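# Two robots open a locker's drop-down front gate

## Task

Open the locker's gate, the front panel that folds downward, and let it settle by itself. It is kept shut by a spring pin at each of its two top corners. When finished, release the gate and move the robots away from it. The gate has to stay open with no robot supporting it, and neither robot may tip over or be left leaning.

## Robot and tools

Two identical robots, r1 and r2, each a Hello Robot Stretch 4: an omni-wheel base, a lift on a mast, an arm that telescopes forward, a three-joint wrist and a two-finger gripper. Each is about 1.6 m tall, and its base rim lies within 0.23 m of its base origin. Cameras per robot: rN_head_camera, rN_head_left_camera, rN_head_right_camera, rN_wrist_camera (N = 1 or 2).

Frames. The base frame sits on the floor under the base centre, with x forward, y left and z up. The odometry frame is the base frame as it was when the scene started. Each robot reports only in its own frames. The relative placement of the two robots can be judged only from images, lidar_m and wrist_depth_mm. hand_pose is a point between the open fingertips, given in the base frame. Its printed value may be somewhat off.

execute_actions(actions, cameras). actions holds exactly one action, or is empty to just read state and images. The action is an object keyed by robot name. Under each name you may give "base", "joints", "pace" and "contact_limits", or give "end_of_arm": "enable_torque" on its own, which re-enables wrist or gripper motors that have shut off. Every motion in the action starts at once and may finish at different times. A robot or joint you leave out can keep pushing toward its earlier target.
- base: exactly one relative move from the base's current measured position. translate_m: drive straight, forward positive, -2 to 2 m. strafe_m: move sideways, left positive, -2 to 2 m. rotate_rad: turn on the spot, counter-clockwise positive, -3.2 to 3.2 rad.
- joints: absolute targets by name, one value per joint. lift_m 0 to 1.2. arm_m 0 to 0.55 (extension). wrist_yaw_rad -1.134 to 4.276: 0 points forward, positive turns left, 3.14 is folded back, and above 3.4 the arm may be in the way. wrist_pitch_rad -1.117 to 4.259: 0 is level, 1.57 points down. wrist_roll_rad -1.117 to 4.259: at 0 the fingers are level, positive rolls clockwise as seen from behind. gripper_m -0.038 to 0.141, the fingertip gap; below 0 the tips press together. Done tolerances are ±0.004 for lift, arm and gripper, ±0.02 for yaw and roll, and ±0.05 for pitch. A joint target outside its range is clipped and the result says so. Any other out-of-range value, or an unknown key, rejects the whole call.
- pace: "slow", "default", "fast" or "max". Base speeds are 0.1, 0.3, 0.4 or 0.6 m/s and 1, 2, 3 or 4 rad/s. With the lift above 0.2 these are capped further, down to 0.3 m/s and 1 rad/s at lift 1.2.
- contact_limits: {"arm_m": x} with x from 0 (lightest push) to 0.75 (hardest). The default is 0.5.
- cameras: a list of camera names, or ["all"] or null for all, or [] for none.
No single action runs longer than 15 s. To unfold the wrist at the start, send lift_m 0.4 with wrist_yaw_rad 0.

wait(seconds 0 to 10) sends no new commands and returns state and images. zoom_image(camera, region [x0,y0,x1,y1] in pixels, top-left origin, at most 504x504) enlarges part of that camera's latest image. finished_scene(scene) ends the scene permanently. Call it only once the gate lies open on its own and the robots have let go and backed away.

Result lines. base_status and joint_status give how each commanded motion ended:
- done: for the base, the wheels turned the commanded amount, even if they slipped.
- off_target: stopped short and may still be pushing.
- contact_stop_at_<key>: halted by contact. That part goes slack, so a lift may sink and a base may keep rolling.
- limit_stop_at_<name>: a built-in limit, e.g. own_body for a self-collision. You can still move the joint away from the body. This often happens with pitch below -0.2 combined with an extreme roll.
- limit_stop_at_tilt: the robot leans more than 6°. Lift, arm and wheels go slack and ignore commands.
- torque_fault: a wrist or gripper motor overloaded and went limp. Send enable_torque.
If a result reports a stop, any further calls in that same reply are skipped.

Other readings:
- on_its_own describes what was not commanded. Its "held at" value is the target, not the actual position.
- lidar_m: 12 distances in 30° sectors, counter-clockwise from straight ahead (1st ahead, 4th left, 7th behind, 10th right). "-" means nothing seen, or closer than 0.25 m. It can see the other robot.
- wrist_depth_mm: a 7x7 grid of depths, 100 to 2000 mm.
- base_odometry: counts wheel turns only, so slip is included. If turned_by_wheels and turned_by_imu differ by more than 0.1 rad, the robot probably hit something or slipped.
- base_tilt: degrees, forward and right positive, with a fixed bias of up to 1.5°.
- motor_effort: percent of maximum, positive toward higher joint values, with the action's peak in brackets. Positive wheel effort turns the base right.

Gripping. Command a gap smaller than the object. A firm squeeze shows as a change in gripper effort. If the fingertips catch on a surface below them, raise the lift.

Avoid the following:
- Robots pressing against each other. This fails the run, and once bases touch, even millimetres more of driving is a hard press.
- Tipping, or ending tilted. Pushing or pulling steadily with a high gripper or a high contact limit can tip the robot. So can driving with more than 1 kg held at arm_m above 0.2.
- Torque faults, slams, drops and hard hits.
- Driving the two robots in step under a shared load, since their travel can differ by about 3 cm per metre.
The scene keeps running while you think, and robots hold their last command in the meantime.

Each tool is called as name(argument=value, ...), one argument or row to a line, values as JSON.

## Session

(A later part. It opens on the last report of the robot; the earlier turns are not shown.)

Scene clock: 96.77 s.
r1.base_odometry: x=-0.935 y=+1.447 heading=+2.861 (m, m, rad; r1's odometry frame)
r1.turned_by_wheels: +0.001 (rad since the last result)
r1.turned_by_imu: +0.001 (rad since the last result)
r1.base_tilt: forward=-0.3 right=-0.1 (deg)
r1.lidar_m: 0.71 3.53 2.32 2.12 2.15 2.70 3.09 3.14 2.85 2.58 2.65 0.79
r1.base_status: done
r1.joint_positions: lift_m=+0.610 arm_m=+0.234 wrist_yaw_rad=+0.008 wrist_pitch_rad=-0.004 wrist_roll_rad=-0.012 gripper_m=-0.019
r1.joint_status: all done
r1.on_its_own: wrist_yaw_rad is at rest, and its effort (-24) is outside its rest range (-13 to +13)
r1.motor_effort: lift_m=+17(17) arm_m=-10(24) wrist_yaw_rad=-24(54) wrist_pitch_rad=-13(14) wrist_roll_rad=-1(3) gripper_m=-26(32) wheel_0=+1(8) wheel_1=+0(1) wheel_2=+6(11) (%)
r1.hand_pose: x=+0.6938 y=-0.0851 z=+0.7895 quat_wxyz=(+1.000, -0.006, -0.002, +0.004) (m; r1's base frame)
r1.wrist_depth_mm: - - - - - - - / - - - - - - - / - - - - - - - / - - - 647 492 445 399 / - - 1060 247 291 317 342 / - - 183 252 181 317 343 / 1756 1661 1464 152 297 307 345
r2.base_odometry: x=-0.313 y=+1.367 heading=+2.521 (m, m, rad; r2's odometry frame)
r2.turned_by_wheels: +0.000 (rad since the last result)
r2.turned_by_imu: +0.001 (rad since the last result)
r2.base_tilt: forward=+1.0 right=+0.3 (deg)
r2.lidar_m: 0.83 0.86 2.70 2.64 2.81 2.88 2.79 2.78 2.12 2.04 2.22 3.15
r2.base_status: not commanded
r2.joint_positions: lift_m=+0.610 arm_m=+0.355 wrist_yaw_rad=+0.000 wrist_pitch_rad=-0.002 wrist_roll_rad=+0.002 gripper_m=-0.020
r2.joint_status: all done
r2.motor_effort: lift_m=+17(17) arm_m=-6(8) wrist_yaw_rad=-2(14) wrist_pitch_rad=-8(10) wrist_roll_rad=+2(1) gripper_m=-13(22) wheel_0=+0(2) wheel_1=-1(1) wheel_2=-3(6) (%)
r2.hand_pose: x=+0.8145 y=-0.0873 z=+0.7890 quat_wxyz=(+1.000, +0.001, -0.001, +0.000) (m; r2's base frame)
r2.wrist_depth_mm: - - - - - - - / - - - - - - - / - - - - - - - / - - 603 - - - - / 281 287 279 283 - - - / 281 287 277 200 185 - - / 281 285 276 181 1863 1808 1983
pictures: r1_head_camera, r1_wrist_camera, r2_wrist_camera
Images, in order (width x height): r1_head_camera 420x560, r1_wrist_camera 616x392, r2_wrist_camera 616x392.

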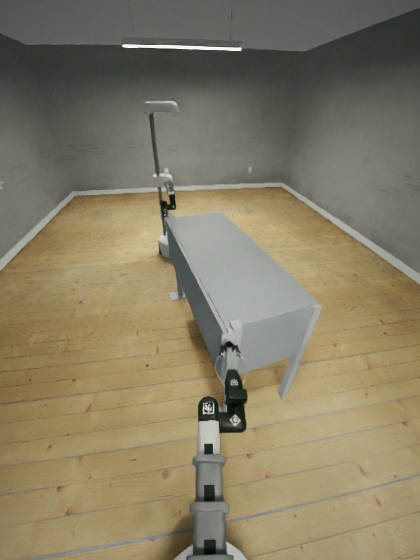

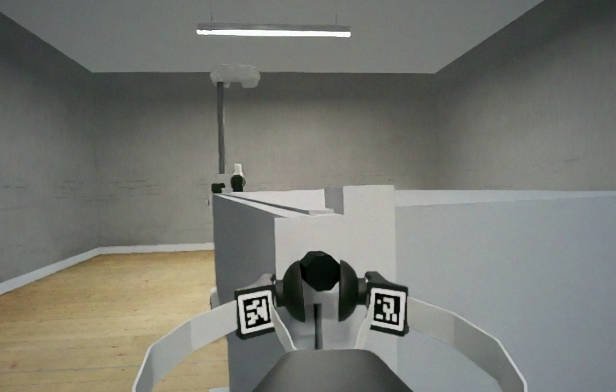

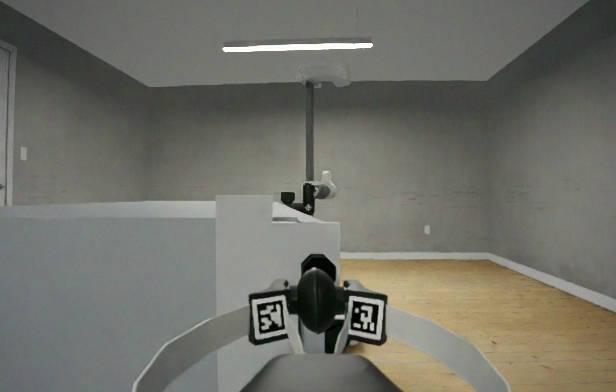

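execute_actions(
  actions=[
    {"r1":{"base":{"strafe_m":0.008},"joints":{"gripper_m":0.045,"lift_m":0.625}},"r2":{"joints":{"gripper_m":0.045,"lift_m":0.625}}},
  ],
  cameras=[],
)

execute_actions(
  actions=[
    {"r1":{"joints":{"arm_m":0.262}},"r2":{"joints":{"arm_m":0.386}}},
  ],
  cameras=[],
)

execute_actions(
  actions=[
    {"r1":{"joints":{"gripper_m":-0.038}},"r2":{"joints":{"gripper_m":-0.038}}},
  ],
  cameras=["r1_wrist_camera","r2_wrist_camera"],
)

Scene clock: 108.67 s.
r1.base_odometry: x=-0.937 y=+1.439 heading=+2.862 (m, m, rad; r1's odometry frame)
r1.turned_by_wheels: +0.000 (rad since the last result)
r1.turned_by_imu: +0.000 (rad since the last result)
r1.base_tilt: forward=-0.2 right=+0.0 (deg)
r1.lidar_m: 0.70 3.50 2.31 2.12 2.13 2.67 3.11 3.13 2.82 2.59 2.64 0.80
r1.base_status: done
r1.joint_positions: lift_m=+0.625 arm_m=+0.233 wrist_yaw_rad=+0.000 wrist_pitch_rad=-0.005 wrist_roll_rad=-0.012 gripper_m=+0.045
r1.joint_status: all done
r1.motor_effort: lift_m=+23(28) arm_m=-6(10) wrist_yaw_rad=-1(25) wrist_pitch_rad=-9(43) wrist_roll_rad=-2(2) gripper_m=-4(21) wheel_0=+2(3) wheel_1=-1(4) wheel_2=+0(2) (%)
r1.hand_pose: x=+0.6924 y=-0.0875 z=+0.8045 quat_wxyz=(+1.000, -0.006, -0.003, +0.000) (m; r1's base frame)
r1.wrist_depth_mm: - - - - - - - / - - - - - - - / - - - - - - - / - - - 1308 - - - / - - 946 255 271 320 347 / - - 415 250 192 320 349 / 1756 1808 549 136 298 315 351
r2.base_odometry: x=-0.313 y=+1.367 heading=+2.521 (m, m, rad; r2's odometry frame)
r2.turned_by_wheels: +0.000 (rad since the last result)
r2.turned_by_imu: +0.001 (rad since the last result)
r2.base_tilt: forward=+1.0 right=+0.4 (deg)
r2.lidar_m: 0.84 0.85 2.71 2.64 2.81 2.86 2.83 2.80 2.12 2.01 2.20 3.19
r2.base_status: not commanded
r2.joint_positions: lift_m=+0.625 arm_m=+0.355 wrist_yaw_rad=+0.000 wrist_pitch_rad=-0.002 wrist_roll_rad=+0.002 gripper_m=+0.045
r2.joint_status: all done
r2.motor_effort: lift_m=+24(22) arm_m=-6(6) wrist_yaw_rad=-2(2) wrist_pitch_rad=-8(8) wrist_roll_rad=+1(2) gripper_m=-2(12) wheel_0=+0(0) wheel_1=-1(1) wheel_2=-3(3) (%)
r2.hand_pose: x=+0.8145 y=-0.0873 z=+0.8034 quat_wxyz=(+1.000, +0.001, -0.001, +0.000) (m; r2's base frame)
r2.wrist_depth_mm: - - - - - - - / - - - - - - - / - - - - - - - / - - - - - - - / 282 289 279 285 - - - / 282 287 195 282 196 - - / 281 285 276 145 - 1863 1983
pictures: none
No camera images: the call's "cameras" was empty. Leave "cameras" out to get every camera's image.

Scene clock: 109.53 s.
r1.base_odometry: x=-0.937 y=+1.439 heading=+2.862 (m, m, rad; r1's odometry frame)
r1.turned_by_wheels: +0.000 (rad since the last result)
r1.turned_by_imu: +0.000 (rad since the last result)
r1.base_tilt: forward=-0.4 right=-0.2 (deg)
r1.lidar_m: 0.71 3.51 2.32 2.11 2.15 2.70 3.11 3.13 2.85 2.58 2.65 0.77
r1.base_status: not commanded
r1.joint_positions: lift_m=+0.625 arm_m=+0.260 wrist_yaw_rad=-0.004 wrist_pitch_rad=-0.006 wrist_roll_rad=-0.012 gripper_m=+0.045
r1.joint_status: all done
r1.motor_effort: lift_m=+23(23) arm_m=+11(9) wrist_yaw_rad=+10(8) wrist_pitch_rad=-8(9) wrist_roll_rad=-1(1) gripper_m=-6(3) wheel_0=+3(3) wheel_1=+1(1) wheel_2=-2(3) (%)
r1.hand_pose: x=+0.7190 y=-0.0885 z=+0.8046 quat_wxyz=(+1.000, -0.006, -0.003, -0.002) (m; r1's base frame)
r1.wrist_depth_mm: - - - - - - - / - - - - - - - / - - - - - - - / - - - 1308 - - - / - - 788 236 245 290 315 / - - 196 206 193 290 317 / 1808 1756 621 135 271 285 317
r2.base_odometry: x=-0.313 y=+1.367 heading=+2.521 (m, m, rad; r2's odometry frame)
r2.turned_by_wheels: +0.000 (rad since the last result)
r2.turned_by_imu: +0.000 (rad since the last result)
r2.base_tilt: forward=+0.8 right=+0.3 (deg)
r2.lidar_m: 0.83 0.88 2.72 2.63 2.82 2.87 2.82 2.79 2.13 2.03 2.21 3.16
r2.base_status: not commanded
r2.joint_positions: lift_m=+0.625 arm_m=+0.385 wrist_yaw_rad=+0.000 wrist_pitch_rad=-0.002 wrist_roll_rad=+0.002 gripper_m=+0.045
r2.joint_status: all done
r2.motor_effort: lift_m=+24(24) arm_m=+6(8) wrist_yaw_rad=-1(2) wrist_pitch_rad=-8(8) wrist_roll_rad=+1(1) gripper_m=-3(6) wheel_0=-1(0) wheel_1=-1(0) wheel_2=-3(3) (%)
r2.hand_pose: x=+0.8444 y=-0.0874 z=+0.8034 quat_wxyz=(+1.000, +0.001, -0.001, +0.000) (m; r2's base frame)
r2.wrist_depth_mm: - - - - - - - / - - - - - - - / - - - - - - - / - - - - - - - / 254 259 248 255 - - - / 253 258 195 251 196 - - / 253 256 248 144 - 1863 -
pictures: none
No camera images: the call's "cameras" was empty. Leave "cameras" out to get every camera's image.

Scene clock: 111.07 s.
r1.base_odometry: x=-0.938 y=+1.439 heading=+2.863 (m, m, rad; r1's odometry frame)
r1.turned_by_wheels: +0.001 (rad since the last result)
r1.turned_by_imu: +0.001 (rad since the last result)
r1.base_tilt: forward=-0.2 right=-0.1 (deg)
r1.lidar_m: 0.69 3.48 2.30 2.11 2.14 2.67 3.12 3.14 2.84 2.60 2.62 0.78
r1.base_status: not commanded
r1.joint_positions: lift_m=+0.625 arm_m=+0.263 wrist_yaw_rad=+0.018 wrist_pitch_rad=-0.005 wrist_roll_rad=-0.013 gripper_m=-0.037
r1.joint_status: all done
r1.on_its_own: wrist_yaw_rad is at rest, and its effort (-54) is outside its rest range (-13 to +13)
r1.motor_effort: lift_m=+23(23) arm_m=-5(11) wrist_yaw_rad=-54(55) wrist_pitch_rad=-11(11) wrist_roll_rad=+0(0) gripper_m=-36(37) wheel_0=+1(5) wheel_1=-1(2) wheel_2=+14(14) (%)
r1.hand_pose: x=+0.7238 y=-0.0821 z=+0.8042 quat_wxyz=(+1.000, -0.006, -0.002, +0.009) (m; r1's base frame)
r1.wrist_depth_mm: - - - - - - - / - - - - - - - / - - - - - - - / - - - 1366 1182 - - / - - 1366 244 232 273 293 / - - 181 207 183 270 293 / 1808 1618 1618 126 236 268 293
r2.base_odometry: x=-0.313 y=+1.367 heading=+2.521 (m, m, rad; r2's odometry frame)
r2.turned_by_wheels: +0.000 (rad since the last result)
r2.turned_by_imu: +0.000 (rad since the last result)
r2.base_tilt: forward=+1.0 right=+0.3 (deg)
r2.lidar_m: 0.83 0.85 2.70 2.64 2.83 2.87 2.81 2.80 2.09 2.04 2.20 3.16
r2.base_status: not commanded
r2.joint_positions: lift_m=+0.625 arm_m=+0.386 wrist_yaw_rad=+0.002 wrist_pitch_rad=-0.002 wrist_roll_rad=+0.002 gripper_m=-0.037
r2.joint_status: all done
r2.motor_effort: lift_m=+24(24) arm_m=+2(6) wrist_yaw_rad=-7(6) wrist_pitch_rad=-8(8) wrist_roll_rad=+3(1) gripper_m=-24(26) wheel_0=-1(1) wheel_1=-1(0) wheel_2=-2(3) (%)
r2.hand_pose: x=+0.8452 y=-0.0869 z=+0.8035 quat_wxyz=(+1.000, +0.001, -0.001, +0.001) (m; r2's base frame)
r2.wrist_depth_mm: - - - - - - - / - - - - - - - / - - - - - - - / - - - - - - - / 254 260 248 253 - - - / 252 257 183 208 183 - - / 252 254 245 250 - 151 -
pictures: r1_wrist_camera, r2_wrist_camera
Images, in order (width x height): r1_wrist_camera 616x392, r2_wrist_camera 616x392.

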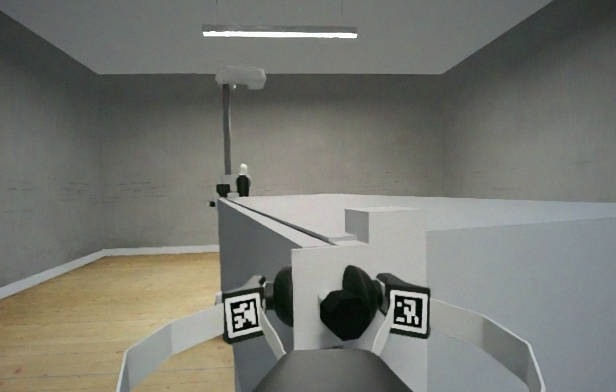

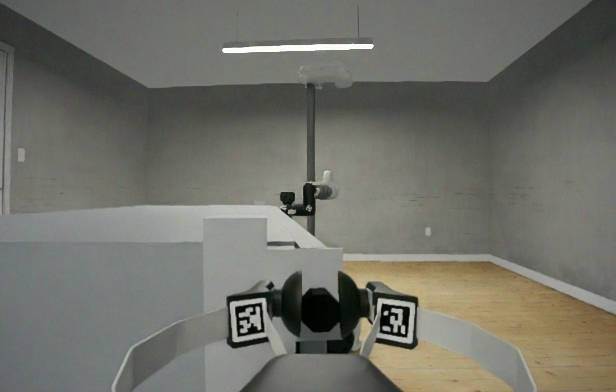

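execute_actions(
  actions=[
    {"r1":{"joints":{"arm_m":0.2,"gripper_m":0.045,"lift_m":0.622}},"r2":{"joints":{"arm_m":0.356},"pace":"slow"}},
  ],
  cameras=["r2_wrist_camera"],
)

execute_actions(
  actions=[
    {"r1":{"base":{"strafe_m":-0.08},"joints":{"wrist_yaw_rad":0.3}}},
  ],
  cameras=["r1_wrist_camera","r1_head_camera"],
)

Scene clock: 117.93 s.
r1.base_odometry: x=-0.937 y=+1.439 heading=+2.862 (m, m, rad; r1's odometry frame)
r1.turned_by_wheels: -0.001 (rad since the last result)
r1.turned_by_imu: -0.001 (rad since the last result)
r1.base_tilt: forward=-0.3 right=-0.1 (deg)
r1.lidar_m: 0.67 0.63 2.31 2.11 2.16 2.69 3.12 3.15 2.87 2.59 2.65 0.80
r1.base_status: not commanded
r1.joint_positions: lift_m=+0.622 arm_m=+0.201 wrist_yaw_rad=+0.000 wrist_pitch_rad=-0.006 wrist_roll_rad=-0.013 gripper_m=+0.045
r1.joint_status: all done
r1.motor_effort: lift_m=+16(20) arm_m=-7(20) wrist_yaw_rad=-1(56) wrist_pitch_rad=-6(12) wrist_roll_rad=-1(0) gripper_m=-3(40) wheel_0=+1(3) wheel_1=+1(2) wheel_2=+0(16) (%)
r1.hand_pose: x=+0.6606 y=-0.0874 z=+0.8023 quat_wxyz=(+1.000, -0.006, -0.003, +0.000) (m; r1's base frame)
r1.wrist_depth_mm: - - - - - - - / - - - - - - - / - - - - - - - / - - - 1308 1060 - - / - - 1537 290 327 357 387 / - - 1008 289 192 357 389 / 1808 891 778 136 334 349 387
r2.base_odometry: x=-0.313 y=+1.367 heading=+2.521 (m, m, rad; r2's odometry frame)
r2.turned_by_wheels: +0.000 (rad since the last result)
r2.turned_by_imu: +0.001 (rad since the last result)
r2.base_tilt: forward=+0.9 right=+0.3 (deg)
r2.lidar_m: 0.84 0.86 2.69 2.65 2.82 2.90 2.80 2.77 2.12 2.03 2.19 0.91
r2.base_status: not commanded
r2.joint_positions: lift_m=+0.625 arm_m=+0.357 wrist_yaw_rad=+0.000 wrist_pitch_rad=-0.002 wrist_roll_rad=+0.002 gripper_m=-0.038
r2.joint_status: all done
r2.motor_effort: lift_m=+24(24) arm_m=-6(11) wrist_yaw_rad=-2(15) wrist_pitch_rad=-7(8) wrist_roll_rad=+2(2) gripper_m=-16(26) wheel_0=+0(1) wheel_1=-1(1) wheel_2=-1(2) (%)
r2.hand_pose: x=+0.8165 y=-0.0874 z=+0.8036 quat_wxyz=(+1.000, +0.001, -0.001, +0.000) (m; r2's base frame)
r2.wrist_depth_mm: - - - - - - - / - - - - - - - / - - - - - - - / - - - - - - - / 279 286 277 283 - - - / 279 285 273 200 183 - - / 278 283 276 180 991 149 -
pictures: r2_wrist_camera
Images, in order (width x height): r2_wrist_camera 616x392.

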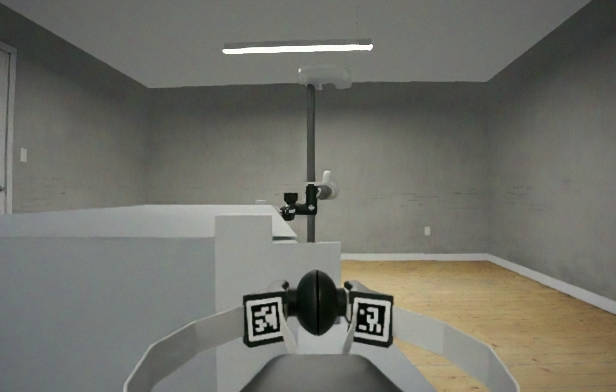

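Scene clock: 119.27 s.
r1.base_odometry: x=-0.915 y=+1.516 heading=+2.861 (m, m, rad; r1's odometry frame)
r1.turned_by_wheels: -0.001 (rad since the last result)
r1.turned_by_imu: -0.007 (rad since the last result)
r1.base_tilt: forward=-0.3 right=-0.1 (deg)
r1.lidar_m: 0.71 3.64 2.42 2.20 2.21 2.76 3.09 3.13 2.78 2.51 2.56 0.82
r1.base_status: done
r1.joint_positions: lift_m=+0.622 arm_m=+0.200 wrist_yaw_rad=+0.295 wrist_pitch_rad=-0.007 wrist_roll_rad=-0.013 gripper_m=+0.045
r1.joint_status: all done
r1.motor_effort: lift_m=+16(16) arm_m=+1(7) wrist_yaw_rad=+13(89) wrist_pitch_rad=-6(7) wrist_roll_rad=-1(1) gripper_m=-2(8) wheel_0=-1(4) wheel_1=+1(9) wheel_2=-7(19) (%)
r1.hand_pose: x=+0.6721 y=+0.0002 z=+0.8025 quat_wxyz=(+0.989, -0.006, -0.004, +0.147) (m; r1's base frame)
r1.wrist_depth_mm: - - - - - - - / - - - - - - - / - - - - - - - / - - - - 976 809 - / - - - 272 272 294 296 / - - - 273 187 293 294 / 1808 1808 1708 139 276 293 297
r2.base_odometry: x=-0.313 y=+1.367 heading=+2.521 (m, m, rad; r2's odometry frame)
r2.turned_by_wheels: +0.000 (rad since the last result)
r2.turned_by_imu: +0.000 (rad since the last result)
r2.base_tilt: forward=+1.0 right=+0.3 (deg)
r2.lidar_m: 0.84 0.86 2.69 2.65 2.79 2.88 2.81 2.81 2.11 2.04 2.20 3.17
r2.base_status: not commanded
r2.joint_positions: lift_m=+0.625 arm_m=+0.357 wrist_yaw_rad=+0.000 wrist_pitch_rad=-0.002 wrist_roll_rad=+0.002 gripper_m=-0.038
r2.joint_status: not commanded
r2.motor_effort: lift_m=+24(24) arm_m=-6(6) wrist_yaw_rad=-1(1) wrist_pitch_rad=-6(7) wrist_roll_rad=+2(2) gripper_m=-17(15) wheel_0=+0(1) wheel_1=-1(1) wheel_2=-2(1) (%)
r2.hand_pose: x=+0.8165 y=-0.0874 z=+0.8036 quat_wxyz=(+1.000, +0.001, -0.001, +0.000) (m; r2's base frame)
r2.wrist_depth_mm: - - - - - - - / - - - - - - - / - - - - - - - / - - - - - - - / 279 287 278 283 - - - / 279 286 274 200 182 - - / 278 283 274 180 - 149 -
pictures: r1_head_camera, r1_wrist_camera
Images, in order (width x height): r1_head_camera 420x560, r1_wrist_camera 616x392.

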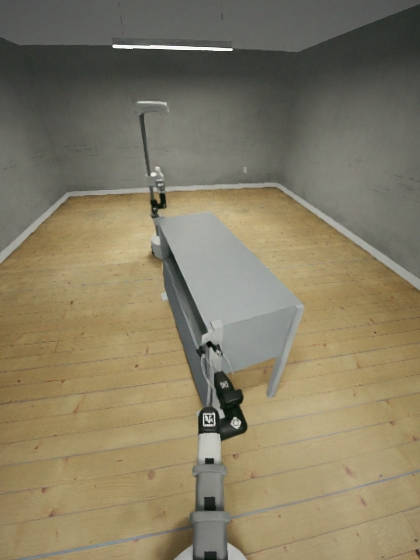

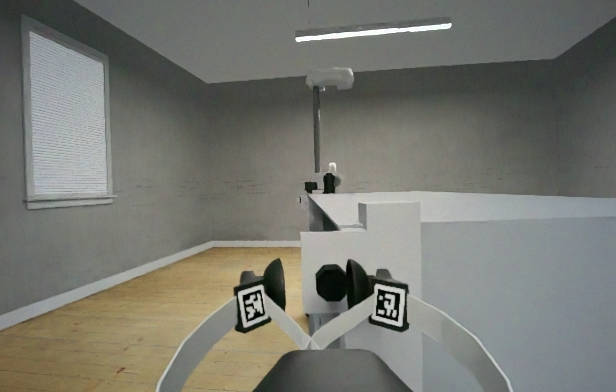

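execute_actions(
  actions=[
    {"r1":{"joints":{"arm_m":0.235},"contact_limits":{"arm_m":0.3}},"r2":{"joints":{"gripper_m":0.04,"lift_m":0.62}}},
  ],
  cameras=[],
)

execute_actions(
  actions=[
    {"r1":{"joints":{"gripper_m":0.02}},"r2":{"joints":{"arm_m":0.392},"contact_limits":{"arm_m":0.4}}},
  ],
  cameras=["r1_wrist_camera","r2_wrist_camera"],
)

Scene clock: 130.83 s.
r1.base_odometry: x=-0.915 y=+1.516 heading=+2.861 (m, m, rad; r1's odometry frame)
r1.turned_by_wheels: +0.000 (rad since the last result)
r1.turned_by_imu: -0.001 (rad since the last result)
r1.base_tilt: forward=-0.2 right=+0.0 (deg)
r1.lidar_m: 0.71 3.64 2.42 2.19 2.21 2.77 3.09 3.12 2.79 2.50 2.56 0.82
r1.base_status: not commanded
r1.joint_positions: lift_m=+0.622 arm_m=+0.199 wrist_yaw_rad=+0.296 wrist_pitch_rad=-0.007 wrist_roll_rad=-0.013 gripper_m=+0.045
r1.joint_status: arm_m contact_stop (moved -0.001 of +0.035)
r1.on_its_own: arm_m is slack since a contact_stop (your +0.235 is given up)
r1.motor_effort: lift_m=+16(16) arm_m=+0(18) wrist_yaw_rad=+10(44) wrist_pitch_rad=-6(6) wrist_roll_rad=+0(0) gripper_m=-5(1) wheel_0=-1(5) wheel_1=+0(1) wheel_2=-5(18) (%)
r1.contact_limits: arm_m 0.3
r1.hand_pose: x=+0.6712 y=+0.0005 z=+0.8024 quat_wxyz=(+0.989, -0.006, -0.004, +0.147) (m; r1's base frame)
r1.wrist_depth_mm: - - - - - - - / - - - - - - - / - - - - - - - / - - - - 991 809 - / - - - 273 273 293 294 / - - - 237 189 294 296 / 1756 1756 1661 139 274 294 297
r2.base_odometry: x=-0.313 y=+1.367 heading=+2.521 (m, m, rad; r2's odometry frame)
r2.turned_by_wheels: +0.000 (rad since the last result)
r2.turned_by_imu: +0.001 (rad since the last result)
r2.base_tilt: forward=+1.0 right=+0.3 (deg)
r2.lidar_m: 0.82 0.87 2.70 2.64 2.81 2.90 2.80 2.80 2.12 2.05 2.23 3.19
r2.base_status: not commanded
r2.joint_positions: lift_m=+0.620 arm_m=+0.357 wrist_yaw_rad=+0.000 wrist_pitch_rad=-0.002 wrist_roll_rad=+0.002 gripper_m=+0.040
r2.joint_status: all done
r2.motor_effort: lift_m=+17(22) arm_m=-6(6) wrist_yaw_rad=-2(2) wrist_pitch_rad=-7(7) wrist_roll_rad=+2(1) gripper_m=-2(18) wheel_0=+0(0) wheel_1=+0(1) wheel_2=-2(1) (%)
r2.hand_pose: x=+0.8165 y=-0.0874 z=+0.7992 quat_wxyz=(+1.000, +0.001, -0.001, +0.000) (m; r2's base frame)
r2.wrist_depth_mm: - - - - - - - / - - - - - - - / - - - - - - - / - - - - - - - / 281 286 278 281 - - - / 279 286 200 281 193 - - / 278 283 276 140 - 1863 1983
pictures: none
No camera images: the call's "cameras" was empty. Leave "cameras" out to get every camera's image.

not run: a stop came earlier in this reply.

execute_actions(
  actions=[
    {"r1":{"joints":{"gripper_m":0.02,"arm_m":0.195}},"r2":{"joints":{"arm_m":0.392},"contact_limits":{"arm_m":0.4}}},
  ],
  cameras=["r1_wrist_camera","r2_wrist_camera","r1_head_camera"],
)

Scene clock: 135.67 s.
r1.base_odometry: x=-0.915 y=+1.516 heading=+2.861 (m, m, rad; r1's odometry frame)
r1.turned_by_wheels: +0.000 (rad since the last result)
r1.turned_by_imu: +0.000 (rad since the last result)
r1.base_tilt: forward=-0.1 right=+0.1 (deg)
r1.lidar_m: 0.70 3.66 2.41 2.20 2.22 2.77 3.10 3.15 2.75 2.50 2.57 0.81
r1.base_status: not commanded
r1.joint_positions: lift_m=+0.622 arm_m=+0.196 wrist_yaw_rad=+0.298 wrist_pitch_rad=-0.006 wrist_roll_rad=-0.013 gripper_m=+0.020
r1.joint_status: all done
r1.motor_effort: lift_m=+16(16) arm_m=-4(7) wrist_yaw_rad=+6(10) wrist_pitch_rad=-7(6) wrist_roll_rad=+0(1) gripper_m=-3(5) wheel_0=+0(1) wheel_1=+0(0) wheel_2=-4(5) (%)
r1.hand_pose: x=+0.6681 y=+0.0010 z=+0.8024 quat_wxyz=(+0.989, -0.006, -0.004, +0.148) (m; r1's base frame)
r1.wrist_depth_mm: - - - - - - - / - - - - - - - / - - - - - - - / - - - - 991 809 - / - - - 276 276 296 297 / - - - 240 189 297 298 / 1808 1756 1661 138 279 298 298
r2.base_odometry: x=-0.313 y=+1.367 heading=+2.521 (m, m, rad; r2's odometry frame)
r2.turned_by_wheels: +0.000 (rad since the last result)
r2.turned_by_imu: +0.001 (rad since the last result)
r2.base_tilt: forward=+0.9 right=+0.3 (deg)
r2.lidar_m: 0.84 0.86 2.72 2.64 2.83 2.87 2.83 2.79 2.09 2.03 2.20 3.20
r2.base_status: not commanded
r2.joint_positions: lift_m=+0.620 arm_m=+0.391 wrist_yaw_rad=+0.000 wrist_pitch_rad=-0.002 wrist_roll_rad=+0.002 gripper_m=+0.040
r2.joint_status: all done
r2.motor_effort: lift_m=+17(17) arm_m=+6(5) wrist_yaw_rad=-1(1) wrist_pitch_rad=-7(7) wrist_roll_rad=+2(2) gripper_m=-3(3) wheel_0=+0(1) wheel_1=-1(0) wheel_2=-1(2) (%)
r2.contact_limits: arm_m 0.4
r2.hand_pose: x=+0.8504 y=-0.0874 z=+0.7992 quat_wxyz=(+1.000, +0.001, -0.001, +0.000) (m; r2's base frame)
r2.wrist_depth_mm: - - - - - - - / - - - - - - - / - - - - - - - / - - - - - - - / 249 253 243 249 - - - / 247 253 196 245 193 - - / 247 252 241 140 1983 1863 -
pictures: r1_head_camera, r1_wrist_camera, r2_wrist_camera
Images, in order (width x height): r1_head_camera 420x560, r1_wrist_camera 616x392, r2_wrist_camera 616x392.

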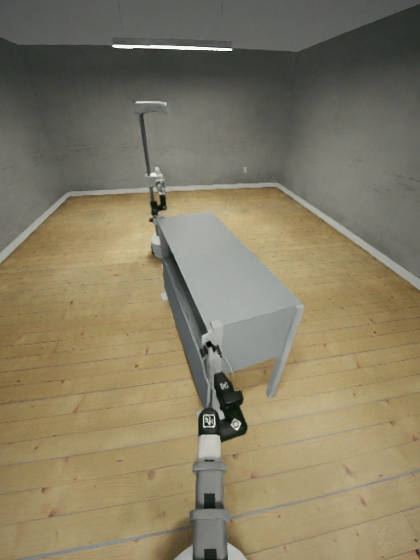

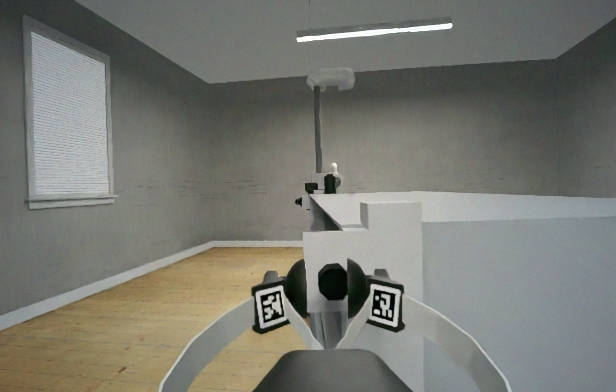

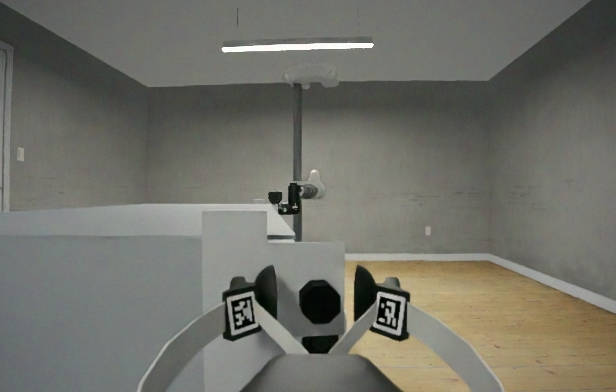

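execute_actions(
  actions=[
    {"r1":{"base":{"strafe_m":-0.014},"joints":{"gripper_m":0.03}},"r2":{"joints":{"gripper_m":0.015}}},
  ],
  cameras=[],
)

execute_actions(
  actions=[
    {"r1":{"joints":{"arm_m":0.228},"contact_limits":{"arm_m":0.3}},"r2":{"joints":{"arm_m":0.398},"contact_limits":{"arm_m":0.4}}},
  ],
  cameras=["r1_wrist_camera","r2_wrist_camera"],
)

Scene clock: 144.90 s.
r1.base_odometry: x=-0.911 y=+1.529 heading=+2.861 (m, m, rad; r1's odometry frame)
r1.turned_by_wheels: +0.000 (rad since the last result)
r1.turned_by_imu: +0.000 (rad since the last result)
r1.base_tilt: forward=-0.3 right=-0.2 (deg)
r1.lidar_m: 0.70 3.64 2.43 2.22 2.23 2.77 3.08 3.13 2.77 2.50 2.55 0.86
r1.base_status: done
r1.joint_positions: lift_m=+0.622 arm_m=+0.196 wrist_yaw_rad=+0.300 wrist_pitch_rad=-0.006 wrist_roll_rad=-0.013 gripper_m=+0.030
r1.joint_status: all done
r1.motor_effort: lift_m=+16(16) arm_m=-5(5) wrist_yaw_rad=-1(5) wrist_pitch_rad=-6(6) wrist_roll_rad=-1(0) gripper_m=-5(2) wheel_0=-1(6) wheel_1=+0(6) wheel_2=-1(2) (%)
r1.hand_pose: x=+0.6681 y=+0.0017 z=+0.8023 quat_wxyz=(+0.989, -0.006, -0.004, +0.149) (m; r1's base frame)
r1.wrist_depth_mm: - - - - - - - / - - - - - - - / - - - - - - - / - - - - 1008 831 - / - - - 279 279 300 300 / - - - 243 190 300 301 / 1808 1808 1661 138 301 301 301
r2.base_odometry: x=-0.313 y=+1.367 heading=+2.521 (m, m, rad; r2's odometry frame)
r2.turned_by_wheels: +0.000 (rad since the last result)
r2.turned_by_imu: +0.001 (rad since the last result)
r2.base_tilt: forward=+1.0 right=+0.3 (deg)
r2.lidar_m: 0.82 0.85 2.71 2.65 2.84 2.87 2.80 2.79 2.08 2.03 2.19 3.20
r2.base_status: not commanded
r2.joint_positions: lift_m=+0.620 arm_m=+0.391 wrist_yaw_rad=-0.002 wrist_pitch_rad=-0.002 wrist_roll_rad=+0.002 gripper_m=+0.015
r2.joint_status: all done
r2.motor_effort: lift_m=+17(16) arm_m=+6(6) wrist_yaw_rad=+4(4) wrist_pitch_rad=-7(8) wrist_roll_rad=+1(1) gripper_m=-5(7) wheel_0=+0(0) wheel_1=-1(0) wheel_2=-1(1) (%)
r2.hand_pose: x=+0.8502 y=-0.0879 z=+0.7992 quat_wxyz=(+1.000, +0.001, -0.001, -0.001) (m; r2's base frame)
r2.wrist_depth_mm: - - - - - - - / - - - - - - - / - - - - - - - / - - - - - - - / 248 253 243 249 - - - / 247 253 240 211 191 - - / 246 252 241 148 1983 1808 -
pictures: none
No camera images: the call's "cameras" was empty. Leave "cameras" out to get every camera's image.

Scene clock: 145.77 s.
r1.base_odometry: x=-0.911 y=+1.529 heading=+2.861 (m, m, rad; r1's odometry frame)
r1.turned_by_wheels: +0.000 (rad since the last result)
r1.turned_by_imu: +0.000 (rad since the last result)
r1.base_tilt: forward=-0.2 right=+0.0 (deg)
r1.lidar_m: 0.71 3.68 2.44 2.20 2.23 2.80 3.10 3.14 2.77 2.47 2.57 0.80
r1.base_status: not commanded
r1.joint_positions: lift_m=+0.622 arm_m=+0.227 wrist_yaw_rad=+0.303 wrist_pitch_rad=-0.006 wrist_roll_rad=-0.013 gripper_m=+0.030
r1.joint_status: all done
r1.motor_effort: lift_m=+16(16) arm_m=+8(4) wrist_yaw_rad=-12(11) wrist_pitch_rad=-7(6) wrist_roll_rad=-1(0) gripper_m=-5(5) wheel_0=+1(2) wheel_1=+0(0) wheel_2=-1(1) (%)
r1.contact_limits: arm_m 0.3
r1.hand_pose: x=+0.6989 y=+0.0027 z=+0.8023 quat_wxyz=(+0.989, -0.006, -0.004, +0.151) (m; r1's base frame)
r1.wrist_depth_mm: - - - - - - - / - - - - - - - / - - - - - - - / - - - - 960 809 - / - - - 249 249 268 267 / - - - 213 190 270 270 / 1808 1808 1661 138 251 270 272
r2.base_odometry: x=-0.313 y=+1.367 heading=+2.521 (m, m, rad; r2's odometry frame)
r2.turned_by_wheels: +0.000 (rad since the last result)
r2.turned_by_imu: +0.000 (rad since the last result)
r2.base_tilt: forward=+1.0 right=+0.3 (deg)
r2.lidar_m: 0.84 0.87 2.70 2.63 2.81 2.88 2.81 2.79 2.09 2.04 2.20 3.17
r2.base_status: not commanded
r2.joint_positions: lift_m=+0.620 arm_m=+0.397 wrist_yaw_rad=-0.002 wrist_pitch_rad=-0.002 wrist_roll_rad=+0.002 gripper_m=+0.015
r2.joint_status: all done
r2.motor_effort: lift_m=+17(17) arm_m=+6(7) wrist_yaw_rad=+5(5) wrist_pitch_rad=-7(6) wrist_roll_rad=+1(2) gripper_m=-7(8) wheel_0=+0(0) wheel_1=+0(1) wheel_2=-1(2) (%)
r2.contact_limits: arm_m 0.4
r2.hand_pose: x=+0.8560 y=-0.0880 z=+0.7992 quat_wxyz=(+1.000, +0.001, -0.001, -0.001) (m; r2's base frame)
r2.wrist_depth_mm: - - - - - - - / - - - - - - - / - - - - - - - / - - - - - - - / 243 248 237 243 - - - / 241 247 234 206 189 - - / 242 247 235 147 1983 1808 1983
pictures: r1_wrist_camera, r2_wrist_camera
Images, in order (width x height): r1_wrist_camera 616x392, r2_wrist_camera 616x392.

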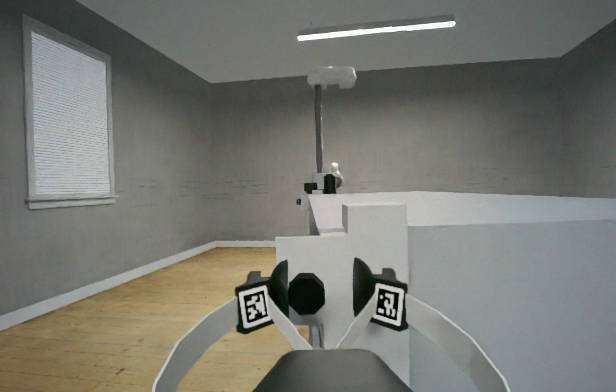

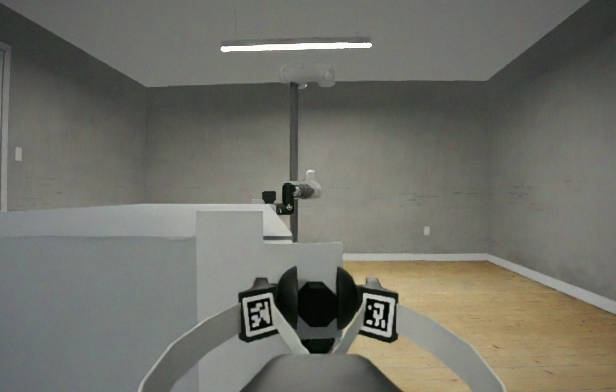

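Now deeper. r1 shifts left slightly, then squeeze.

execute_actions(
  actions=[
    {"r1":{"base":{"strafe_m":0.008},"joints":{"arm_m":0.238},"contact_limits":{"arm_m":0.3}},"r2":{"joints":{"gripper_m":-0.038,"arm_m":0.403}}},
  ],
  cameras=[],
)

execute_actions(
  actions=[
    {"r1":{"joints":{"gripper_m":-0.038,"arm_m":0.245}}},
  ],
  cameras=["r1_wrist_camera","r2_wrist_camera"],
)

execute_actions(
  actions=[
    {"r1":{"base":{"strafe_m":-0.007},"joints":{"arm_m":0.22},"pace":"slow"},"r2":{"joints":{"arm_m":0.378},"pace":"slow"}},
  ],
  cameras=["r1_wrist_camera","r2_wrist_camera"],
)

Scene clock: 151.80 s.
r1.base_odometry: x=-0.913 y=+1.522 heading=+2.861 (m, m, rad; r1's odometry frame)
r1.turned_by_wheels: +0.000 (rad since the last result)
r1.turned_by_imu: +0.000 (rad since the last result)
r1.base_tilt: forward=-0.3 right=+0.0 (deg)
r1.lidar_m: 0.70 3.67 2.40 2.20 2.25 2.77 3.10 3.13 2.76 2.49 2.55 0.81
r1.base_status: done
r1.joint_positions: lift_m=+0.622 arm_m=+0.236 wrist_yaw_rad=+0.298 wrist_pitch_rad=-0.006 wrist_roll_rad=-0.013 gripper_m=+0.030
r1.joint_status: all done
r1.motor_effort: lift_m=+16(16) arm_m=+12(11) wrist_yaw_rad=+5(11) wrist_pitch_rad=-7(7) wrist_roll_rad=+0(0) gripper_m=-4(5) wheel_0=+1(5) wheel_1=+2(7) wheel_2=-7(4) (%)
r1.contact_limits: arm_m 0.3
r1.hand_pose: x=+0.7082 y=+0.0011 z=+0.8023 quat_wxyz=(+0.989, -0.006, -0.004, +0.148) (m; r1's base frame)
r1.wrist_depth_mm: - - - - - - - / - - - - - - - / - - - - - - - / - - - - 960 798 - / - - - 238 240 259 259 / - - 194 208 191 262 262 / 1808 1808 1661 138 242 262 262
r2.base_odometry: x=-0.313 y=+1.367 heading=+2.521 (m, m, rad; r2's odometry frame)
r2.turned_by_wheels: +0.000 (rad since the last result)
r2.turned_by_imu: +0.001 (rad since the last result)
r2.base_tilt: forward=+1.0 right=+0.3 (deg)
r2.lidar_m: 0.82 0.86 2.71 2.66 2.82 2.87 2.81 2.82 2.11 2.04 2.20 3.14
r2.base_status: not commanded
r2.joint_positions: lift_m=+0.620 arm_m=+0.403 wrist_yaw_rad=+0.004 wrist_pitch_rad=-0.002 wrist_roll_rad=+0.002 gripper_m=-0.037
r2.joint_status: all done
r2.motor_effort: lift_m=+17(17) arm_m=+0(8) wrist_yaw_rad=-13(13) wrist_pitch_rad=-8(8) wrist_roll_rad=+1(1) gripper_m=-26(25) wheel_0=-2(2) wheel_1=-1(1) wheel_2=-1(1) (%)
r2.hand_pose: x=+0.8627 y=-0.0862 z=+0.7990 quat_wxyz=(+1.000, +0.001, -0.001, +0.002) (m; r2's base frame)
r2.wrist_depth_mm: - - - - - - - / - - - - - - - / - - - - - - - / - - - - - - - / 236 241 229 236 - - - / 236 240 182 194 195 - - / 236 238 229 233 1983 152 1983
pictures: none
No camera images: the call's "cameras" was empty. Leave "cameras" out to get every camera's image.

Scene clock: 153.17 s.
r1.base_odometry: x=-0.914 y=+1.522 heading=+2.863 (m, m, rad; r1's odometry frame)
r1.turned_by_wheels: +0.002 (rad since the last result)
r1.turned_by_imu: +0.002 (rad since the last result)
r1.base_tilt: forward=-0.2 right=-0.1 (deg)
r1.lidar_m: 0.70 3.65 2.40 2.19 2.21 2.77 3.09 3.13 2.78 2.50 2.57 0.84
r1.base_status: not commanded
r1.joint_positions: lift_m=+0.622 arm_m=+0.244 wrist_yaw_rad=+0.310 wrist_pitch_rad=-0.006 wrist_roll_rad=-0.013 gripper_m=-0.037
r1.joint_status: all done
r1.on_its_own: wrist_yaw_rad is at rest, and its effort (-30) is outside its rest range (-13 to +13)
r1.motor_effort: lift_m=+16(16) arm_m=+4(17) wrist_yaw_rad=-30(30) wrist_pitch_rad=-8(9) wrist_roll_rad=+0(1) gripper_m=-27(24) wheel_0=+6(6) wheel_1=+2(4) wheel_2=+8(12) (%)
r1.hand_pose: x=+0.7166 y=+0.0047 z=+0.8021 quat_wxyz=(+0.988, -0.006, -0.004, +0.154) (m; r1's base frame)
r1.wrist_depth_mm: - - - - - - - / - - - - - - - / - - - - - - - / - - - - 991 809 - / - - - 228 229 246 245 / - - 180 193 179 246 246 / 1756 1661 1756 138 228 246 247
r2.base_odometry: x=-0.313 y=+1.367 heading=+2.521 (m, m, rad; r2's odometry frame)
r2.turned_by_wheels: +0.000 (rad since the last result)
r2.turned_by_imu: +0.000 (rad since the last result)
r2.base_tilt: forward=+1.0 right=+0.3 (deg)
r2.lidar_m: 0.85 0.85 2.67 2.64 2.82 2.88 2.79 2.81 2.12 2.03 2.20 3.19
r2.base_status: not commanded
r2.joint_positions: lift_m=+0.620 arm_m=+0.403 wrist_yaw_rad=+0.004 wrist_pitch_rad=-0.002 wrist_roll_rad=+0.002 gripper_m=-0.037
r2.joint_status: not commanded
r2.motor_effort: lift_m=+17(17) arm_m=+0(1) wrist_yaw_rad=-13(13) wrist_pitch_rad=-9(8) wrist_roll_rad=+1(2) gripper_m=-27(24) wheel_0=-2(2) wheel_1=-1(1) wheel_2=-1(1) (%)
r2.hand_pose: x=+0.8627 y=-0.0862 z=+0.7990 quat_wxyz=(+1.000, +0.001, -0.001, +0.002) (m; r2's base frame)
r2.wrist_depth_mm: - - - - - - - / - - - - - - - / - - - - - - - / - - - - - - - / 236 241 229 236 - - - / 235 240 182 193 195 - - / 235 237 229 232 1983 151 1921
pictures: r1_wrist_camera, r2_wrist_camera
Images, in order (width x height): r1_wrist_camera 616x392, r2_wrist_camera 616x392.

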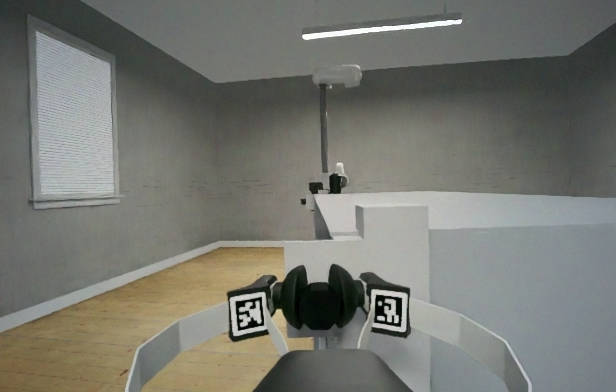

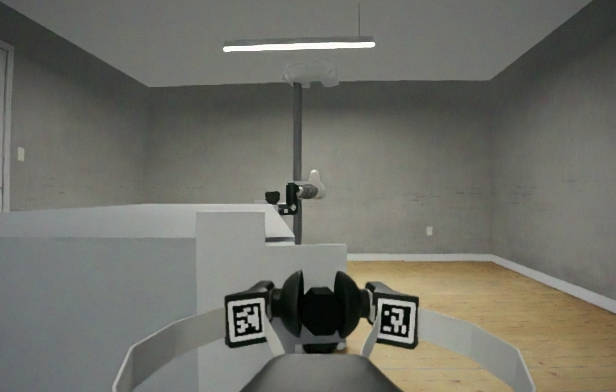

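Scene clock: 154.47 s.
r1.base_odometry: x=-0.912 y=+1.528 heading=+2.864 (m, m, rad; r1's odometry frame)
r1.turned_by_wheels: +0.001 (rad since the last result)
r1.turned_by_imu: +0.001 (rad since the last result)
r1.base_tilt: forward=-0.2 right=-0.1 (deg)
r1.lidar_m: 0.68 3.63 2.42 2.19 2.25 2.80 3.09 3.14 2.76 2.48 2.55 0.84
r1.base_status: done
r1.joint_positions: lift_m=+0.622 arm_m=+0.222 wrist_yaw_rad=+0.311 wrist_pitch_rad=-0.006 wrist_roll_rad=-0.013 gripper_m=-0.037
r1.joint_status: all done
r1.on_its_own: wrist_yaw_rad is at rest, and its effort (-31) is outside its rest range (-13 to +13)
r1.motor_effort: lift_m=+16(16) arm_m=-12(13) wrist_yaw_rad=-31(43) wrist_pitch_rad=-8(10) wrist_roll_rad=-1(0) gripper_m=-30(28) wheel_0=+7(9) wheel_1=+0(2) wheel_2=+12(18) (%)
r1.hand_pose: x=+0.6944 y=+0.0049 z=+0.8022 quat_wxyz=(+0.988, -0.006, -0.004, +0.155) (m; r1's base frame)
r1.wrist_depth_mm: - - - - - - - / - - - - - - - / - - - - - - - / - - - - 1025 842 - / - - - 250 250 267 267 / - - 181 209 181 267 268 / 1808 1576 1708 143 251 268 270
r2.base_odometry: x=-0.313 y=+1.367 heading=+2.521 (m, m, rad; r2's odometry frame)
r2.turned_by_wheels: +0.000 (rad since the last result)
r2.turned_by_imu: +0.000 (rad since the last result)
r2.base_tilt: forward=+0.9 right=+0.2 (deg)
r2.lidar_m: 0.84 0.86 2.70 2.65 2.79 2.88 2.80 2.81 2.09 2.02 2.19 3.19
r2.base_status: not commanded
r2.joint_positions: lift_m=+0.620 arm_m=+0.380 wrist_yaw_rad=+0.002 wrist_pitch_rad=-0.002 wrist_roll_rad=+0.002 gripper_m=-0.037
r2.joint_status: all done
r2.motor_effort: lift_m=+17(17) arm_m=-9(11) wrist_yaw_rad=-7(14) wrist_pitch_rad=-7(8) wrist_roll_rad=+2(2) gripper_m=-25(25) wheel_0=-2(2) wheel_1=-2(1) wheel_2=-1(1) (%)
r2.hand_pose: x=+0.8392 y=-0.0868 z=+0.7991 quat_wxyz=(+1.000, +0.001, -0.001, +0.001) (m; r2's base frame)
r2.wrist_depth_mm: - - - - - - - / - - - - - - - / - - - - - - - / - - - - - - - / 258 264 253 259 - - - / 256 263 182 208 186 - - / 256 259 252 255 1983 150 1983
pictures: r1_wrist_camera, r2_wrist_camera
Images, in order (width x height): r1_wrist_camera 616x392, r2_wrist_camera 616x392.

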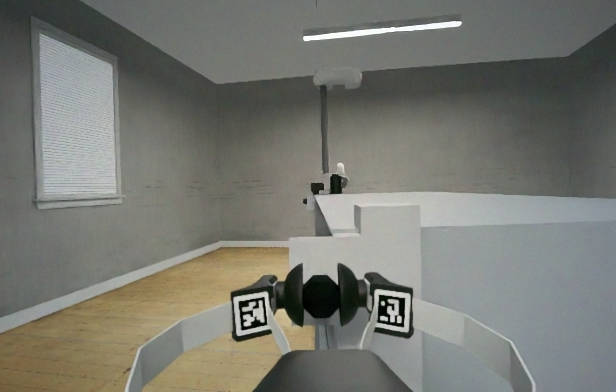

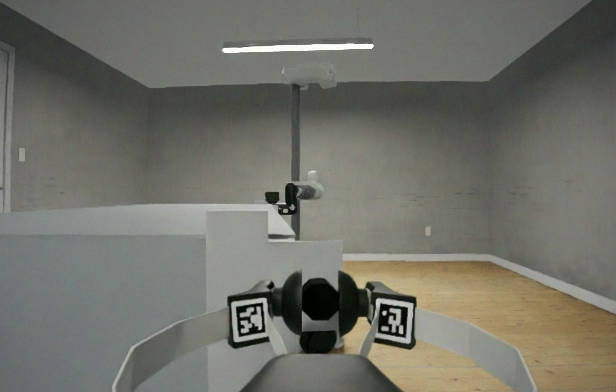

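execute_actions(
  actions=[
    {"r1":{"base":{"strafe_m":-0.004},"joints":{"arm_m":0.208},"pace":"slow"},"r2":{"joints":{"arm_m":0.366},"pace":"slow"}},
  ],
  cameras=["r1_wrist_camera","r2_wrist_camera","r1_head_camera"],
)

Scene clock: 160.27 s.
r1.base_odometry: x=-0.911 y=+1.532 heading=+2.865 (m, m, rad; r1's odometry frame)
r1.turned_by_wheels: +0.001 (rad since the last result)
r1.turned_by_imu: +0.001 (rad since the last result)
r1.base_tilt: forward=-0.1 right=-0.1 (deg)
r1.lidar_m: 0.71 3.65 2.43 2.22 2.24 2.81 3.08 3.14 2.75 2.48 2.55 0.82
r1.base_status: done
r1.joint_positions: lift_m=+0.622 arm_m=+0.210 wrist_yaw_rad=+0.309 wrist_pitch_rad=-0.006 wrist_roll_rad=-0.013 gripper_m=-0.037
r1.joint_status: all done
r1.on_its_own: wrist_yaw_rad is at rest, and its effort (-29) is outside its rest range (-13 to +13)
r1.motor_effort: lift_m=+16(16) arm_m=-12(10) wrist_yaw_rad=-29(32) wrist_pitch_rad=-7(8) wrist_roll_rad=+0(0) gripper_m=-29(31) wheel_0=+5(8) wheel_1=-1(5) wheel_2=+10(17) (%)
r1.hand_pose: x=+0.6823 y=+0.0046 z=+0.8023 quat_wxyz=(+0.988, -0.006, -0.004, +0.154) (m; r1's base frame)
r1.wrist_depth_mm: - - - - - - - / - - - - - - - / - - - - - - - / - - - - 1042 842 - / - - - 263 263 281 279 / - - 181 223 179 281 279 / 1808 1618 1756 147 263 283 281
r2.base_odometry: x=-0.313 y=+1.367 heading=+2.521 (m, m, rad; r2's odometry frame)
r2.turned_by_wheels: +0.000 (rad since the last result)
r2.turned_by_imu: +0.001 (rad since the last result)
r2.base_tilt: forward=+0.9 right=+0.2 (deg)
r2.lidar_m: 0.84 0.85 2.71 2.64 2.80 2.87 2.81 2.79 2.11 2.01 2.21 3.17
r2.base_status: not commanded
r2.joint_positions: lift_m=+0.620 arm_m=+0.367 wrist_yaw_rad=+0.000 wrist_pitch_rad=-0.002 wrist_roll_rad=+0.002 gripper_m=-0.038
r2.joint_status: all done
r2.motor_effort: lift_m=+17(16) arm_m=-6(11) wrist_yaw_rad=-1(16) wrist_pitch_rad=-7(7) wrist_roll_rad=+2(1) gripper_m=-16(27) wheel_0=+0(2) wheel_1=-1(1) wheel_2=-1(2) (%)
r2.hand_pose: x=+0.8265 y=-0.0874 z=+0.7991 quat_wxyz=(+1.000, +0.001, -0.001, +0.000) (m; r2's base frame)
r2.wrist_depth_mm: - - - - - - - / - - - - - - - / - - - - - - - / - - - - - - - / 270 277 267 270 - - - / 267 276 265 200 183 - - / 268 272 265 180 1863 149 -
pictures: r1_head_camera, r1_wrist_camera, r2_wrist_camera
Images, in order (width x height): r1_head_camera 420x560, r1_wrist_camera 616x392, r2_wrist_camera 616x392.

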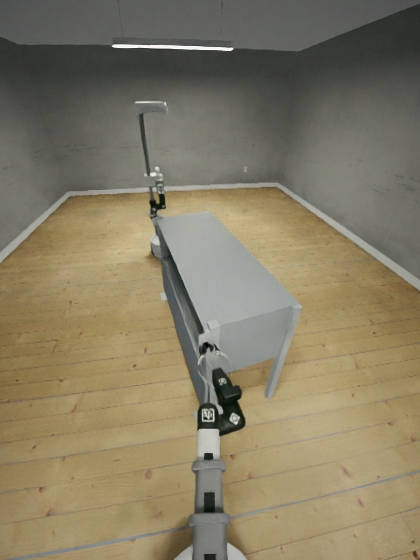

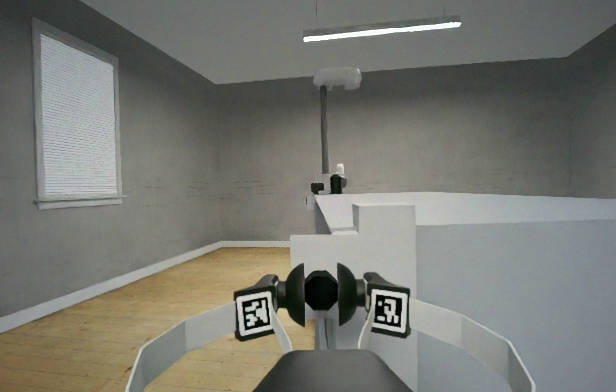

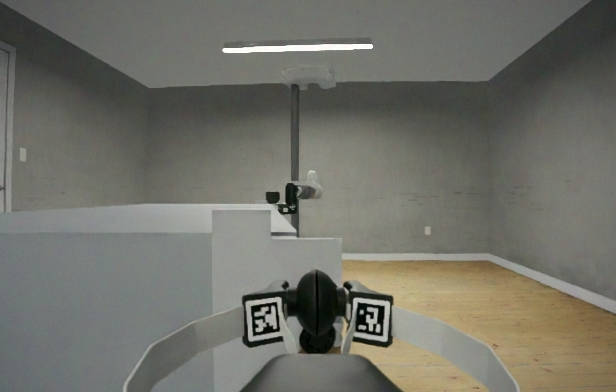

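execute_actions(
  actions=[
    {"r2":{"joints":{"gripper_m":0.05,"arm_m":0.3,"lift_m":0.95}}},
  ],
  cameras=[],
)

execute_actions(
  actions=[
    {"r2":{"joints":{"wrist_pitch_rad":1.5}}},
  ],
  cameras=["r2_wrist_camera","r2_head_camera","r1_head_camera"],
)

Scene clock: 172.23 s.
r1.base_odometry: x=-0.911 y=+1.532 heading=+2.865 (m, m, rad; r1's odometry frame)
r1.turned_by_wheels: +0.000 (rad since the last result)
r1.turned_by_imu: +0.000 (rad since the last result)
r1.base_tilt: forward=-0.2 right=-0.1 (deg)
r1.lidar_m: 0.70 3.64 2.46 2.21 2.26 2.79 3.08 3.13 2.76 2.47 2.54 0.85
r1.base_status: not commanded
r1.joint_positions: lift_m=+0.622 arm_m=+0.210 wrist_yaw_rad=+0.309 wrist_pitch_rad=-0.006 wrist_roll_rad=-0.013 gripper_m=-0.037
r1.joint_status: not commanded
r1.on_its_own: wrist_yaw_rad is at rest, and its effort (-29) is outside its rest range (-13 to +13)
r1.motor_effort: lift_m=+16(16) arm_m=-12(11) wrist_yaw_rad=-29(28) wrist_pitch_rad=-6(7) wrist_roll_rad=-1(0) gripper_m=-30(28) wheel_0=+5(5) wheel_1=-1(1) wheel_2=+9(10) (%)
r1.hand_pose: x=+0.6823 y=+0.0046 z=+0.8023 quat_wxyz=(+0.988, -0.006, -0.004, +0.154) (m; r1's base frame)
r1.wrist_depth_mm: - - - - - - - / - - - - - - - / - - - - - - - / - - - - 1060 854 - / - - - 264 262 281 281 / - - 181 223 179 281 281 / 1921 1618 1756 148 264 281 282
r2.base_odometry: x=-0.313 y=+1.367 heading=+2.521 (m, m, rad; r2's odometry frame)
r2.turned_by_wheels: +0.000 (rad since the last result)
r2.turned_by_imu: +0.002 (rad since the last result)
r2.base_tilt: forward=+1.0 right=+0.3 (deg)
r2.lidar_m: 0.84 0.86 2.71 2.64 2.80 2.88 2.81 2.78 2.11 2.04 2.21 3.16
r2.base_status: not commanded
r2.joint_positions: lift_m=+0.950 arm_m=+0.301 wrist_yaw_rad=+0.000 wrist_pitch_rad=-0.002 wrist_roll_rad=+0.002 gripper_m=+0.050
r2.joint_status: all done
r2.motor_effort: lift_m=+24(25) arm_m=-6(4) wrist_yaw_rad=-1(2) wrist_pitch_rad=-8(7) wrist_roll_rad=+2(1) gripper_m=-6(17) wheel_0=-1(0) wheel_1=-1(1) wheel_2=-2(2) (%)
r2.hand_pose: x=+0.7605 y=-0.0874 z=+1.1285 quat_wxyz=(+1.000, +0.001, -0.001, +0.000) (m; r2's base frame)
r2.wrist_depth_mm: - - - - - - - / - - - - - - - / - - - - - - - / - - - - - - - / - - - - - - - / - 1397 196 - 195 - - / - 798 831 143 - - -
pictures: none
No camera images: the call's "cameras" was empty. Leave "cameras" out to get every camera's image.

Scene clock: 173.67 s.
r1.base_odometry: x=-0.911 y=+1.532 heading=+2.865 (m, m, rad; r1's odometry frame)
r1.turned_by_wheels: +0.000 (rad since the last result)
r1.turned_by_imu: +0.000 (rad since the last result)
r1.base_tilt: forward=-0.2 right=+0.0 (deg)
r1.lidar_m: 0.71 3.60 2.41 2.21 2.25 2.77 3.09 3.13 2.76 2.49 2.55 0.84
r1.base_status: not commanded
r1.joint_positions: lift_m=+0.622 arm_m=+0.210 wrist_yaw_rad=+0.309 wrist_pitch_rad=-0.006 wrist_roll_rad=-0.013 gripper_m=-0.037
r1.joint_status: not commanded
r1.on_its_own: wrist_yaw_rad is at rest, and its effort (-29) is outside its rest range (-13 to +13)
r1.motor_effort: lift_m=+16(16) arm_m=-11(11) wrist_yaw_rad=-29(28) wrist_pitch_rad=-7(7) wrist_roll_rad=+0(0) gripper_m=-29(29) wheel_0=+5(5) wheel_1=-1(1) wheel_2=+9(9) (%)
r1.hand_pose: x=+0.6823 y=+0.0046 z=+0.8023 quat_wxyz=(+0.988, -0.006, -0.004, +0.154) (m; r1's base frame)
r1.wrist_depth_mm: - - - - - - - / - - - - - - - / - - - - - - - / - - - - 1042 854 - / - - - 263 262 281 279 / - - 181 223 179 282 281 / 1863 1576 1756 147 264 281 282
r2.base_odometry: x=-0.313 y=+1.367 heading=+2.521 (m, m, rad; r2's odometry frame)
r2.turned_by_wheels: +0.000 (rad since the last result)
r2.turned_by_imu: +0.000 (rad since the last result)
r2.base_tilt: forward=+0.9 right=+0.3 (deg)
r2.lidar_m: 0.84 0.85 2.70 2.64 2.83 2.88 2.81 2.81 2.11 2.03 2.23 3.19
r2.base_status: not commanded
r2.joint_positions: lift_m=+0.950 arm_m=+0.301 wrist_yaw_rad=+0.000 wrist_pitch_rad=+1.500 wrist_roll_rad=+0.002 gripper_m=+0.050
r2.joint_status: all done
r2.motor_effort: lift_m=+24(24) arm_m=-6(6) wrist_yaw_rad=-1(1) wrist_pitch_rad=+0(6) wrist_roll_rad=+2(3) gripper_m=-2(1) wheel_0=+0(0) wheel_1=-1(1) wheel_2=-2(2) (%)
r2.hand_pose: x=+0.4924 y=-0.0874 z=+0.8402 quat_wxyz=(+0.732, +0.001, +0.682, -0.001) (m; r2's base frame)
r2.wrist_depth_mm: 597 654 1138 1118 1138 1118 1118 / 1118 1098 1118 1098 1118 1098 1098 / 1098 1098 1098 1098 1098 1098 1078 / 1098 1098 1118 1078 1078 1078 1078 / 1098 1060 1078 1078 1078 1060 1078 / 1060 1078 197 1060 195 1060 1042 / 1060 1060 1042 143 1060 1042 1042
pictures: r1_head_camera, r2_head_camera, r2_wrist_camera
Images, in order (width x height): r1_head_camera 420x560, r2_head_camera 420x560, r2_wrist_camera 616x392.

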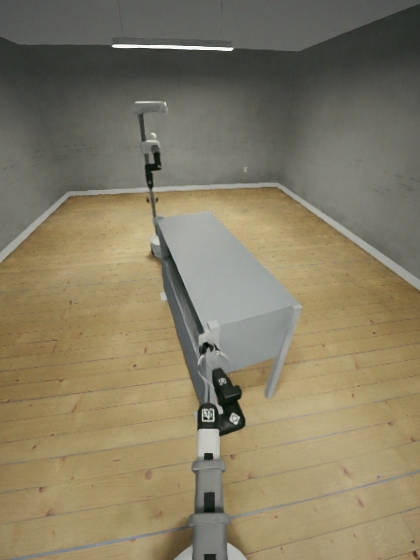

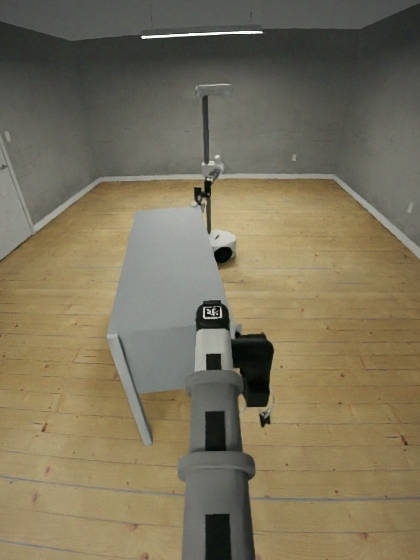

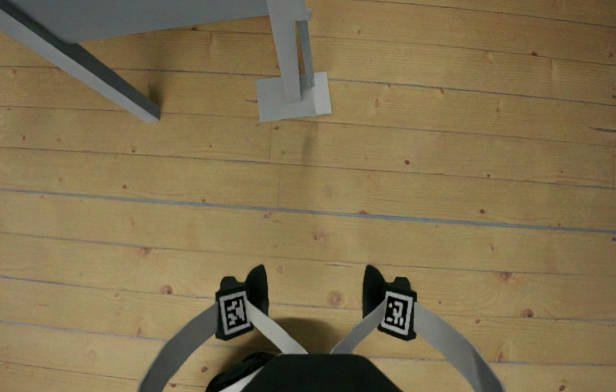

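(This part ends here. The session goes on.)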